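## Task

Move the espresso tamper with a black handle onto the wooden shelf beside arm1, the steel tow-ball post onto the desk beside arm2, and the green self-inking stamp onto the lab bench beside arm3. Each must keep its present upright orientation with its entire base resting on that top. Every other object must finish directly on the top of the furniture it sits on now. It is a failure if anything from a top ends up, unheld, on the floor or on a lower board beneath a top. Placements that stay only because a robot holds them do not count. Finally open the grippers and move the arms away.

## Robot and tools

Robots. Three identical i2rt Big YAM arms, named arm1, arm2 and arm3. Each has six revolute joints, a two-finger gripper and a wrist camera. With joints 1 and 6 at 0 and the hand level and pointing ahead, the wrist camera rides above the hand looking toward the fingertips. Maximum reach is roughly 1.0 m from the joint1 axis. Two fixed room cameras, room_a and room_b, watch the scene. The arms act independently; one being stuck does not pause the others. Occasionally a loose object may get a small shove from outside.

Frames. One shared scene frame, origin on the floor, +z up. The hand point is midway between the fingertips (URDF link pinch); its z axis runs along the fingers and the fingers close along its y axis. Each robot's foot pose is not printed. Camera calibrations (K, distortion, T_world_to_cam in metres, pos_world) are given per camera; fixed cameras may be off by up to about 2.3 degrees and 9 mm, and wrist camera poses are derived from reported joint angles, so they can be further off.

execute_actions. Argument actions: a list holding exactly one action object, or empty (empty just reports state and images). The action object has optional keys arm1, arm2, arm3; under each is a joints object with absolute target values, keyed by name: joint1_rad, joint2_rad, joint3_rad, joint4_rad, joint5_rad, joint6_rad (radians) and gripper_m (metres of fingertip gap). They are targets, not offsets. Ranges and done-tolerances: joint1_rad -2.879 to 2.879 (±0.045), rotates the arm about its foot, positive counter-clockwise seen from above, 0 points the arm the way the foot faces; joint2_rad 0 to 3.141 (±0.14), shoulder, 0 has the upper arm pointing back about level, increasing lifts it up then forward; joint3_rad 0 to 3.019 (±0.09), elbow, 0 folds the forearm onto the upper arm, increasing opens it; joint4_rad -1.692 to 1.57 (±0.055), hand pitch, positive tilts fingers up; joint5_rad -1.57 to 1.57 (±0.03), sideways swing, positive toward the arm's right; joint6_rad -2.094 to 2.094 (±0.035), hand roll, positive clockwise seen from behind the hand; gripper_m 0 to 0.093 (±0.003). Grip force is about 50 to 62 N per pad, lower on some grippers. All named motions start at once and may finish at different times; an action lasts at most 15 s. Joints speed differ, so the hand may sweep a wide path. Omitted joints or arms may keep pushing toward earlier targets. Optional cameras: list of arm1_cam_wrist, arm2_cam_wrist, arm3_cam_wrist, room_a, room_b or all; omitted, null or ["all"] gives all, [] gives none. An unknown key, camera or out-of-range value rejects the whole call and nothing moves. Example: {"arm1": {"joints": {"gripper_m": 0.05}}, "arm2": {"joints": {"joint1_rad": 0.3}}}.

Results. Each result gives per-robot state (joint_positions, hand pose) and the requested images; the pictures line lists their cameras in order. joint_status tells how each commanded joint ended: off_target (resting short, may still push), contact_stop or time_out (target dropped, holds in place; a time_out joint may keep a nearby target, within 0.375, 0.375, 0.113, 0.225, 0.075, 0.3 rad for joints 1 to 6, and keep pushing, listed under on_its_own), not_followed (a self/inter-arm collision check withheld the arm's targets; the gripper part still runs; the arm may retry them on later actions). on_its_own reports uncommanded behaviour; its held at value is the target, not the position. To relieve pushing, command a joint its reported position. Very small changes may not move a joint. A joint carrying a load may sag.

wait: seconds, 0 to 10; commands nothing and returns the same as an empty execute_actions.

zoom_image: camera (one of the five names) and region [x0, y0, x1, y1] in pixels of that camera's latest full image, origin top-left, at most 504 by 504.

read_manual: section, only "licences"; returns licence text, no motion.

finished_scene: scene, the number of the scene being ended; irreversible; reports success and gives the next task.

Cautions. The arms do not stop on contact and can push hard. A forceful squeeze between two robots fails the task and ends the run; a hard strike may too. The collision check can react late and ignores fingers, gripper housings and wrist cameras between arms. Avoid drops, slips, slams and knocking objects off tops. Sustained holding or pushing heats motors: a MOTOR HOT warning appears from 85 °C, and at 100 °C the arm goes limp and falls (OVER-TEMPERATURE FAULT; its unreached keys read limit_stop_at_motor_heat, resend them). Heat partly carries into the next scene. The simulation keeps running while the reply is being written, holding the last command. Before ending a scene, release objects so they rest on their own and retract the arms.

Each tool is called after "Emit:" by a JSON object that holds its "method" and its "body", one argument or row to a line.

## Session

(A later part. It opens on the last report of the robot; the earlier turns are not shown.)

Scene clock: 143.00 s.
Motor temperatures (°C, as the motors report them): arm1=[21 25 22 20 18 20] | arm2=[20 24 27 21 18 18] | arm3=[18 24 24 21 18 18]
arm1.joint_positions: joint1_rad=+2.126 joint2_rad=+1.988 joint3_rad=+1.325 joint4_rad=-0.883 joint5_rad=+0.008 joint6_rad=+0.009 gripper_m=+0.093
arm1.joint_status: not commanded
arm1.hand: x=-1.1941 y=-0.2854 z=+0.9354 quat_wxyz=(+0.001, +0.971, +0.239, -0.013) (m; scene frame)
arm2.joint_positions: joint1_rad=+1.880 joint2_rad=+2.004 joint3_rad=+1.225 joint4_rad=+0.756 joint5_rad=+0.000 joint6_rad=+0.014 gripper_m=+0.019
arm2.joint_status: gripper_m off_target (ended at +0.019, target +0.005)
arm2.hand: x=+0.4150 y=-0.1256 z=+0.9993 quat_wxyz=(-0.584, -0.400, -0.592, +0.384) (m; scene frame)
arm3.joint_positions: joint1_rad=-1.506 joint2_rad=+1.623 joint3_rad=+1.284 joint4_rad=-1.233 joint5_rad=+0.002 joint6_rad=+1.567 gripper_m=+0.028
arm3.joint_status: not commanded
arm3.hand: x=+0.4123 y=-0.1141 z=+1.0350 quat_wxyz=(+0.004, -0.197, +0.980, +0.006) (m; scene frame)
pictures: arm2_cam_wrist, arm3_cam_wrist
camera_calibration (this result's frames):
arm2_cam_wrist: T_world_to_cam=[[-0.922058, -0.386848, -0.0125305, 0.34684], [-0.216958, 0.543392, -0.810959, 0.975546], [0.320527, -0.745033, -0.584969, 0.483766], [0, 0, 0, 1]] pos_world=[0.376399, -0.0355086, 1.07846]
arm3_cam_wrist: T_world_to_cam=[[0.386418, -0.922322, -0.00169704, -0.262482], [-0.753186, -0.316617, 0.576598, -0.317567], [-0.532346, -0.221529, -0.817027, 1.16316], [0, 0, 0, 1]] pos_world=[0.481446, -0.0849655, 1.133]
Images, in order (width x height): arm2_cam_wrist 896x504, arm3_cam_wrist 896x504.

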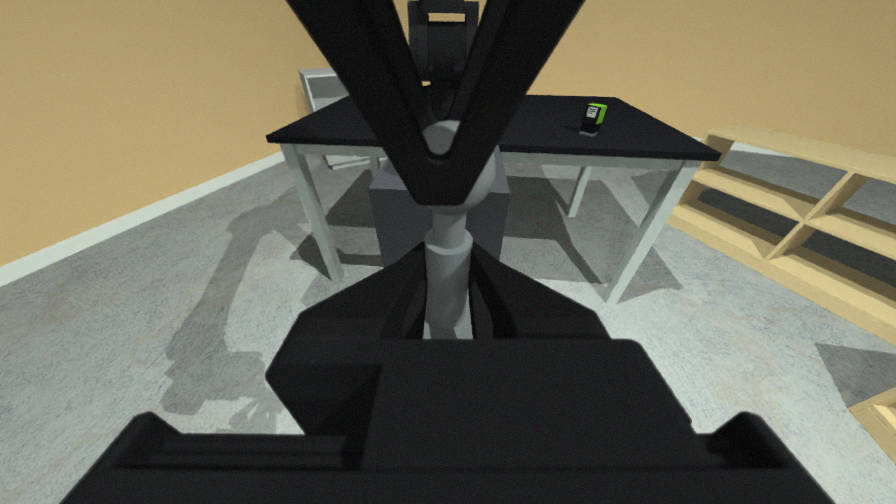

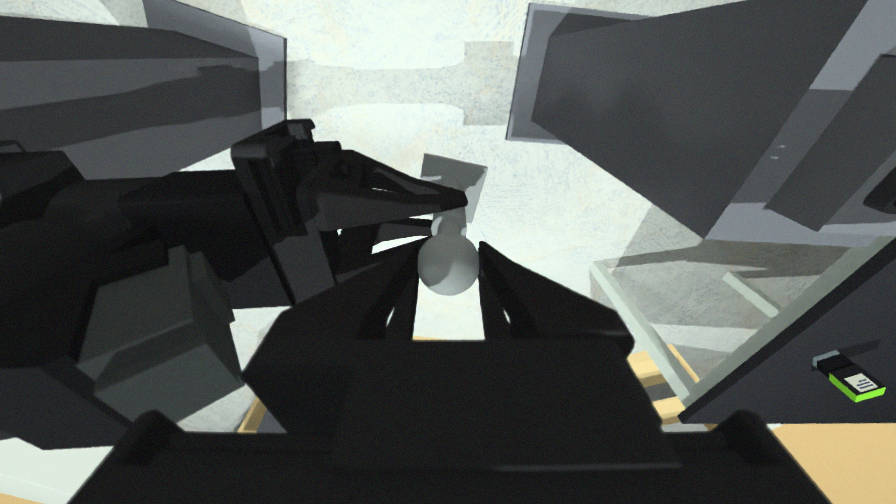

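Emit:
{"method": "execute_actions", "body": {
  "actions": [
    {"arm3":{"joints":{"gripper_m":0.05}}}
  ],
  "cameras": []
}}

Emit:
{"method": "execute_actions", "body": {
  "actions": [
    {"arm3":{"joints":{"joint2_rad":1.3}}}
  ],
  "cameras": []
}}

Emit:
{"method": "execute_actions", "body": {
  "actions": [
    {"arm2":{"joints":{"joint1_rad":-1.8,"joint2_rad":2.1,"joint3_rad":1.02,"joint4_rad":1.16}}}
  ],
  "cameras": []
}}

Emit:
{"method": "execute_actions", "body": {
  "actions": [
    {"arm2":{"joints":{"joint2_rad":2.32,"joint4_rad":1.38}}}
  ],
  "cameras": ["room_a"]
}}

Emit:
{"method": "zoom_image", "body": {
  "camera": "room_a",
  "region": [110,290,250,390]
}}

Scene clock: 152.07 s.
Motor temperatures (°C, as the motors report them): arm1=[21 25 23 20 18 20] | arm2=[20 24 27 21 18 18] | arm3=[18 24 24 21 18 18]
arm1.joint_positions: joint1_rad=+2.126 joint2_rad=+1.988 joint3_rad=+1.325 joint4_rad=-0.883 joint5_rad=+0.008 joint6_rad=+0.009 gripper_m=+0.093
arm1.joint_status: not commanded
arm1.hand: x=-1.1941 y=-0.2854 z=+0.9354 quat_wxyz=(+0.001, +0.971, +0.239, -0.013) (m; scene frame)
arm2.joint_positions: joint1_rad=+1.880 joint2_rad=+2.031 joint3_rad=+1.225 joint4_rad=+0.736 joint5_rad=+0.000 joint6_rad=+0.014 gripper_m=+0.019
arm2.joint_status: not commanded
arm2.hand: x=+0.4152 y=-0.1261 z=+0.9749 quat_wxyz=(-0.570, -0.409, -0.606, +0.375) (m; scene frame)
arm3.joint_positions: joint1_rad=-1.506 joint2_rad=+1.623 joint3_rad=+1.284 joint4_rad=-1.233 joint5_rad=+0.002 joint6_rad=+1.568 gripper_m=+0.050
arm3.joint_status: all done
arm3.hand: x=+0.4123 y=-0.1141 z=+1.0350 quat_wxyz=(+0.004, -0.197, +0.980, +0.006) (m; scene frame)
pictures: none
No camera images: the call's "cameras" was empty. Leave "cameras" out to get every camera's image.

Scene clock: 153.37 s.
Motor temperatures (°C, as the motors report them): arm1=[21 25 23 20 18 20] | arm2=[20 24 28 21 18 18] | arm3=[18 24 24 21 18 18]
arm1.joint_positions: joint1_rad=+2.126 joint2_rad=+1.988 joint3_rad=+1.325 joint4_rad=-0.883 joint5_rad=+0.008 joint6_rad=+0.009 gripper_m=+0.093
arm1.joint_status: not commanded
arm1.hand: x=-1.1941 y=-0.2854 z=+0.9354 quat_wxyz=(+0.001, +0.971, +0.239, -0.013) (m; scene frame)
arm2.joint_positions: joint1_rad=+1.880 joint2_rad=+2.031 joint3_rad=+1.225 joint4_rad=+0.736 joint5_rad=+0.000 joint6_rad=+0.014 gripper_m=+0.019
arm2.joint_status: not commanded
arm2.hand: x=+0.4152 y=-0.1261 z=+0.9749 quat_wxyz=(-0.570, -0.409, -0.606, +0.375) (m; scene frame)
arm3.joint_positions: joint1_rad=-1.506 joint2_rad=+1.278 joint3_rad=+1.284 joint4_rad=-1.232 joint5_rad=+0.002 joint6_rad=+1.568 gripper_m=+0.050
arm3.joint_status: all done
arm3.hand: x=+0.4221 y=-0.1407 z=+1.1859 quat_wxyz=(-0.030, -0.195, +0.965, +0.174) (m; scene frame)
pictures: none
No camera images: the call's "cameras" was empty. Leave "cameras" out to get every camera's image.

Scene clock: 156.33 s.
Motor temperatures (°C, as the motors report them): arm1=[21 25 23 20 18 20] | arm2=[20 24 27 21 18 18] | arm3=[18 23 24 21 18 18]
arm1.joint_positions: joint1_rad=+2.126 joint2_rad=+1.988 joint3_rad=+1.325 joint4_rad=-0.883 joint5_rad=+0.008 joint6_rad=+0.009 gripper_m=+0.093
arm1.joint_status: not commanded
arm1.hand: x=-1.1941 y=-0.2854 z=+0.9354 quat_wxyz=(+0.001, +0.971, +0.239, -0.013) (m; scene frame)
arm2.joint_positions: joint1_rad=-1.809 joint2_rad=+2.127 joint3_rad=+1.005 joint4_rad=+1.112 joint5_rad=+0.003 joint6_rad=+0.014 gripper_m=+0.019
arm2.joint_status: all done
arm2.hand: x=+0.2277 y=+1.2591 z=+0.8964 quat_wxyz=(+0.531, -0.458, +0.543, +0.461) (m; scene frame)
arm3.joint_positions: joint1_rad=-1.506 joint2_rad=+1.278 joint3_rad=+1.284 joint4_rad=-1.232 joint5_rad=+0.002 joint6_rad=+1.568 gripper_m=+0.050
arm3.joint_status: not commanded
arm3.hand: x=+0.4221 y=-0.1407 z=+1.1859 quat_wxyz=(-0.030, -0.195, +0.965, +0.174) (m; scene frame)
pictures: none
No camera images: the call's "cameras" was empty. Leave "cameras" out to get every camera's image.

Scene clock: 157.57 s.
Motor temperatures (°C, as the motors report them): arm1=[21 25 23 20 18 20] | arm2=[20 24 27 21 18 18] | arm3=[18 23 24 21 18 18]
arm1.joint_positions: joint1_rad=+2.126 joint2_rad=+1.988 joint3_rad=+1.325 joint4_rad=-0.883 joint5_rad=+0.008 joint6_rad=+0.009 gripper_m=+0.093
arm1.joint_status: not commanded
arm1.hand: x=-1.1941 y=-0.2854 z=+0.9354 quat_wxyz=(+0.001, +0.971, +0.239, -0.013) (m; scene frame)
arm2.joint_positions: joint1_rad=-1.809 joint2_rad=+2.352 joint3_rad=+1.005 joint4_rad=+1.330 joint5_rad=+0.003 joint6_rad=+0.014 gripper_m=+0.019
arm2.joint_status: all done
arm2.hand: x=+0.2240 y=+1.2356 z=+0.8015 quat_wxyz=(+0.529, -0.460, +0.545, +0.459) (m; scene frame)
arm3.joint_positions: joint1_rad=-1.506 joint2_rad=+1.278 joint3_rad=+1.284 joint4_rad=-1.232 joint5_rad=+0.002 joint6_rad=+1.568 gripper_m=+0.050
arm3.joint_status: not commanded
arm3.hand: x=+0.4221 y=-0.1407 z=+1.1859 quat_wxyz=(-0.030, -0.195, +0.965, +0.174) (m; scene frame)
pictures: room_a
Images, in order (width x height): room_a 896x504.

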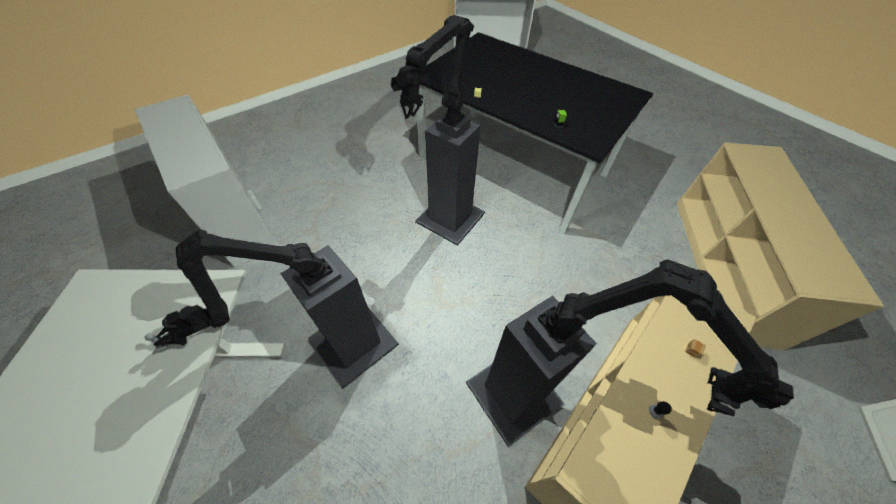

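Region (110, 290, 250, 390) of room_a's 896x504 image, scaled by 3.600, with more detail than that image has; it fills the top 360 rows of this view, and the rest is white.

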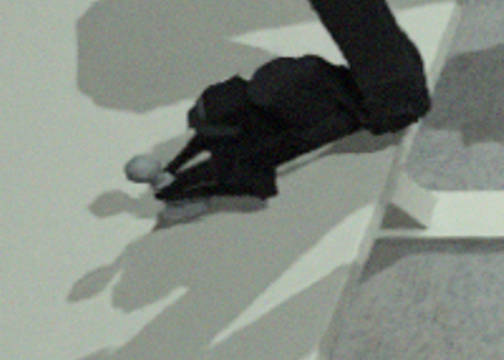

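Emit:
{"method": "execute_actions", "body": {
  "actions": [
    {"arm2":{"joints":{"joint2_rad":2.38,"joint4_rad":1.43}}}
  ],
  "cameras": []
}}

Emit:
{"method": "execute_actions", "body": {
  "actions": [
    {"arm2":{"joints":{"joint4_rad":1.34}}}
  ],
  "cameras": []
}}

Scene clock: 160.83 s.
Motor temperatures (°C, as the motors report them): arm1=[21 25 23 20 18 20] | arm2=[20 24 27 21 18 18] | arm3=[18 23 24 21 18 18]
arm1.joint_positions: joint1_rad=+2.126 joint2_rad=+1.988 joint3_rad=+1.325 joint4_rad=-0.883 joint5_rad=+0.008 joint6_rad=+0.009 gripper_m=+0.093
arm1.joint_status: not commanded
arm1.hand: x=-1.1941 y=-0.2854 z=+0.9354 quat_wxyz=(+0.001, +0.971, +0.239, -0.013) (m; scene frame)
arm2.joint_positions: joint1_rad=-1.809 joint2_rad=+2.400 joint3_rad=+1.005 joint4_rad=+1.380 joint5_rad=+0.003 joint6_rad=+0.014 gripper_m=+0.019
arm2.joint_status: all done
arm2.hand: x=+0.2228 y=+1.2280 z=+0.7831 quat_wxyz=(+0.530, -0.460, +0.545, +0.460) (m; scene frame)
arm3.joint_positions: joint1_rad=-1.506 joint2_rad=+1.278 joint3_rad=+1.284 joint4_rad=-1.232 joint5_rad=+0.002 joint6_rad=+1.568 gripper_m=+0.050
arm3.joint_status: not commanded
arm3.hand: x=+0.4221 y=-0.1407 z=+1.1859 quat_wxyz=(-0.030, -0.195, +0.965, +0.174) (m; scene frame)
pictures: none
No camera images: the call's "cameras" was empty. Leave "cameras" out to get every camera's image.

Scene clock: 161.53 s.
Motor temperatures (°C, as the motors report them): arm1=[21 25 23 20 18 20] | arm2=[20 24 27 21 18 18] | arm3=[18 23 24 21 18 18]
arm1.joint_positions: joint1_rad=+2.126 joint2_rad=+1.988 joint3_rad=+1.325 joint4_rad=-0.883 joint5_rad=+0.008 joint6_rad=+0.009 gripper_m=+0.093
arm1.joint_status: not commanded
arm1.hand: x=-1.1941 y=-0.2854 z=+0.9354 quat_wxyz=(+0.001, +0.971, +0.239, -0.013) (m; scene frame)
arm2.joint_positions: joint1_rad=-1.809 joint2_rad=+2.398 joint3_rad=+1.005 joint4_rad=+1.353 joint5_rad=+0.003 joint6_rad=+0.012 gripper_m=+0.019
arm2.joint_status: all done
arm2.hand: x=+0.2229 y=+1.2282 z=+0.7781 quat_wxyz=(+0.523, -0.465, +0.551, +0.454) (m; scene frame)
arm3.joint_positions: joint1_rad=-1.506 joint2_rad=+1.278 joint3_rad=+1.284 joint4_rad=-1.232 joint5_rad=+0.002 joint6_rad=+1.568 gripper_m=+0.050
arm3.joint_status: not commanded
arm3.hand: x=+0.4221 y=-0.1407 z=+1.1859 quat_wxyz=(-0.030, -0.195, +0.965, +0.174) (m; scene frame)
pictures: none
No camera images: the call's "cameras" was empty. Leave "cameras" out to get every camera's image.

Contact.

Emit:
{"method": "execute_actions", "body": {
  "actions": [
    {"arm2":{"joints":{"gripper_m":0.08}}}
  ],
  "cameras": []
}}

Emit:
{"method": "execute_actions", "body": {
  "actions": [
    {"arm2":{"joints":{"joint2_rad":1.85,"joint3_rad":0.8}}}
  ],
  "cameras": ["room_a"]
}}

Scene clock: 165.67 s.
Motor temperatures (°C, as the motors report them): arm1=[21 25 23 20 18 20] | arm2=[20 24 27 21 18 18] | arm3=[18 23 25 21 18 18]
arm1.joint_positions: joint1_rad=+2.126 joint2_rad=+1.988 joint3_rad=+1.325 joint4_rad=-0.883 joint5_rad=+0.008 joint6_rad=+0.009 gripper_m=+0.093
arm1.joint_status: not commanded
arm1.hand: x=-1.1941 y=-0.2854 z=+0.9354 quat_wxyz=(+0.001, +0.971, +0.239, -0.013) (m; scene frame)
arm2.joint_positions: joint1_rad=-1.809 joint2_rad=+2.394 joint3_rad=+1.005 joint4_rad=+1.353 joint5_rad=+0.003 joint6_rad=+0.012 gripper_m=+0.080
arm2.joint_status: all done
arm2.hand: x=+0.2229 y=+1.2288 z=+0.7803 quat_wxyz=(+0.524, -0.465, +0.550, +0.455) (m; scene frame)
arm3.joint_positions: joint1_rad=-1.506 joint2_rad=+1.278 joint3_rad=+1.284 joint4_rad=-1.232 joint5_rad=+0.002 joint6_rad=+1.568 gripper_m=+0.050
arm3.joint_status: not commanded
arm3.hand: x=+0.4221 y=-0.1407 z=+1.1859 quat_wxyz=(-0.030, -0.195, +0.965, +0.174) (m; scene frame)
pictures: none
No camera images: the call's "cameras" was empty. Leave "cameras" out to get every camera's image.

Scene clock: 167.00 s.
Motor temperatures (°C, as the motors report them): arm1=[21 25 23 20 18 20] | arm2=[20 24 26 21 18 18] | arm3=[18 23 25 21 18 18]
arm1.joint_positions: joint1_rad=+2.126 joint2_rad=+1.988 joint3_rad=+1.325 joint4_rad=-0.883 joint5_rad=+0.008 joint6_rad=+0.009 gripper_m=+0.093
arm1.joint_status: not commanded
arm1.hand: x=-1.1941 y=-0.2854 z=+0.9354 quat_wxyz=(+0.001, +0.971, +0.239, -0.013) (m; scene frame)
arm2.joint_positions: joint1_rad=-1.809 joint2_rad=+1.842 joint3_rad=+0.804 joint4_rad=+1.351 joint5_rad=+0.003 joint6_rad=+0.012 gripper_m=+0.080
arm2.joint_status: all done
arm2.hand: x=+0.2165 y=+1.1859 z=+1.0505 quat_wxyz=(+0.611, -0.380, +0.450, +0.530) (m; scene frame)
arm3.joint_positions: joint1_rad=-1.506 joint2_rad=+1.278 joint3_rad=+1.284 joint4_rad=-1.232 joint5_rad=+0.002 joint6_rad=+1.568 gripper_m=+0.050
arm3.joint_status: not commanded
arm3.hand: x=+0.4221 y=-0.1407 z=+1.1859 quat_wxyz=(-0.030, -0.195, +0.965, +0.174) (m; scene frame)
pictures: room_a
Images, in order (width x height): room_a 896x504.

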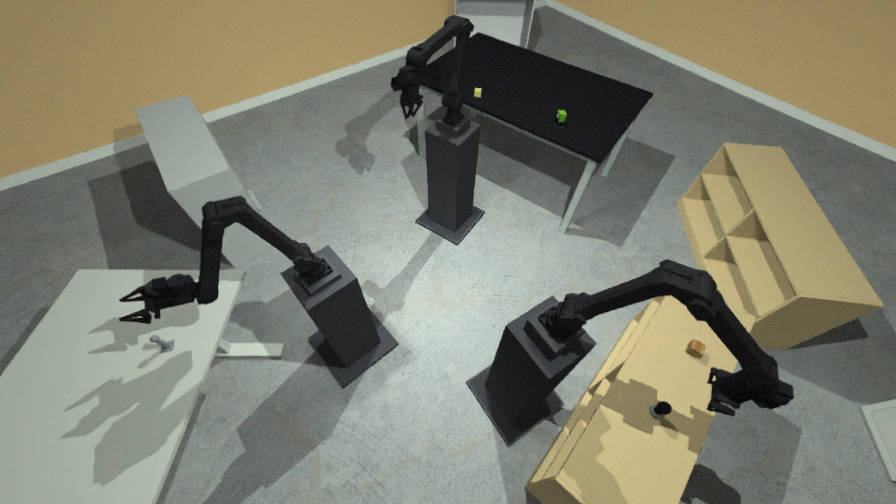

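Emit:
{"method": "execute_actions", "body": {
  "actions": [],
  "cameras": ["room_a","room_b"]
}}

Scene clock: 169.90 s.
Motor temperatures (°C, as the motors report them): arm1=[21 25 23 20 18 20] | arm2=[20 24 26 21 18 18] | arm3=[18 23 25 21 18 18]
arm1.joint_positions: joint1_rad=+2.126 joint2_rad=+1.988 joint3_rad=+1.325 joint4_rad=-0.883 joint5_rad=+0.008 joint6_rad=+0.009 gripper_m=+0.093
arm1.joint_status: not commanded
arm1.hand: x=-1.1941 y=-0.2854 z=+0.9354 quat_wxyz=(+0.001, +0.971, +0.239, -0.013) (m; scene frame)
arm2.joint_positions: joint1_rad=-1.809 joint2_rad=+1.842 joint3_rad=+0.804 joint4_rad=+1.351 joint5_rad=+0.003 joint6_rad=+0.012 gripper_m=+0.080
arm2.joint_status: all done
arm2.hand: x=+0.2165 y=+1.1859 z=+1.0505 quat_wxyz=(+0.611, -0.380, +0.450, +0.530) (m; scene frame)
arm3.joint_positions: joint1_rad=-1.506 joint2_rad=+1.278 joint3_rad=+1.284 joint4_rad=-1.232 joint5_rad=+0.002 joint6_rad=+1.568 gripper_m=+0.050
arm3.joint_status: not commanded
arm3.hand: x=+0.4221 y=-0.1407 z=+1.1859 quat_wxyz=(-0.030, -0.195, +0.965, +0.174) (m; scene frame)
pictures: room_a, room_b
Images, in order (width x height): room_a 896x504, room_b 896x504.

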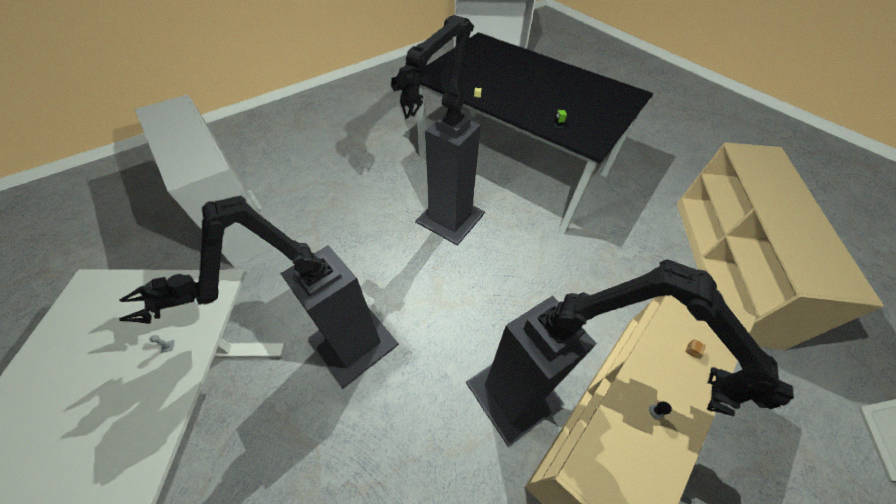

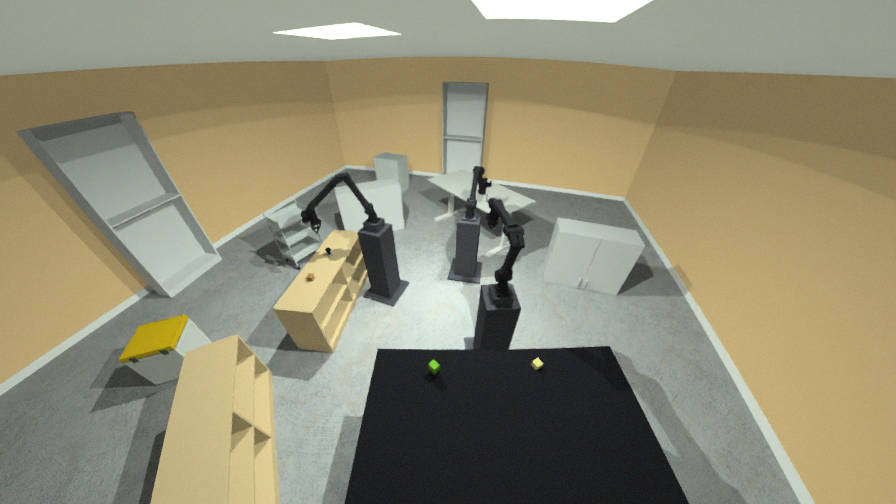

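Emit:
{"method": "finished_scene", "body": {
  "scene": 2
}}

The scene is finished: the task was done.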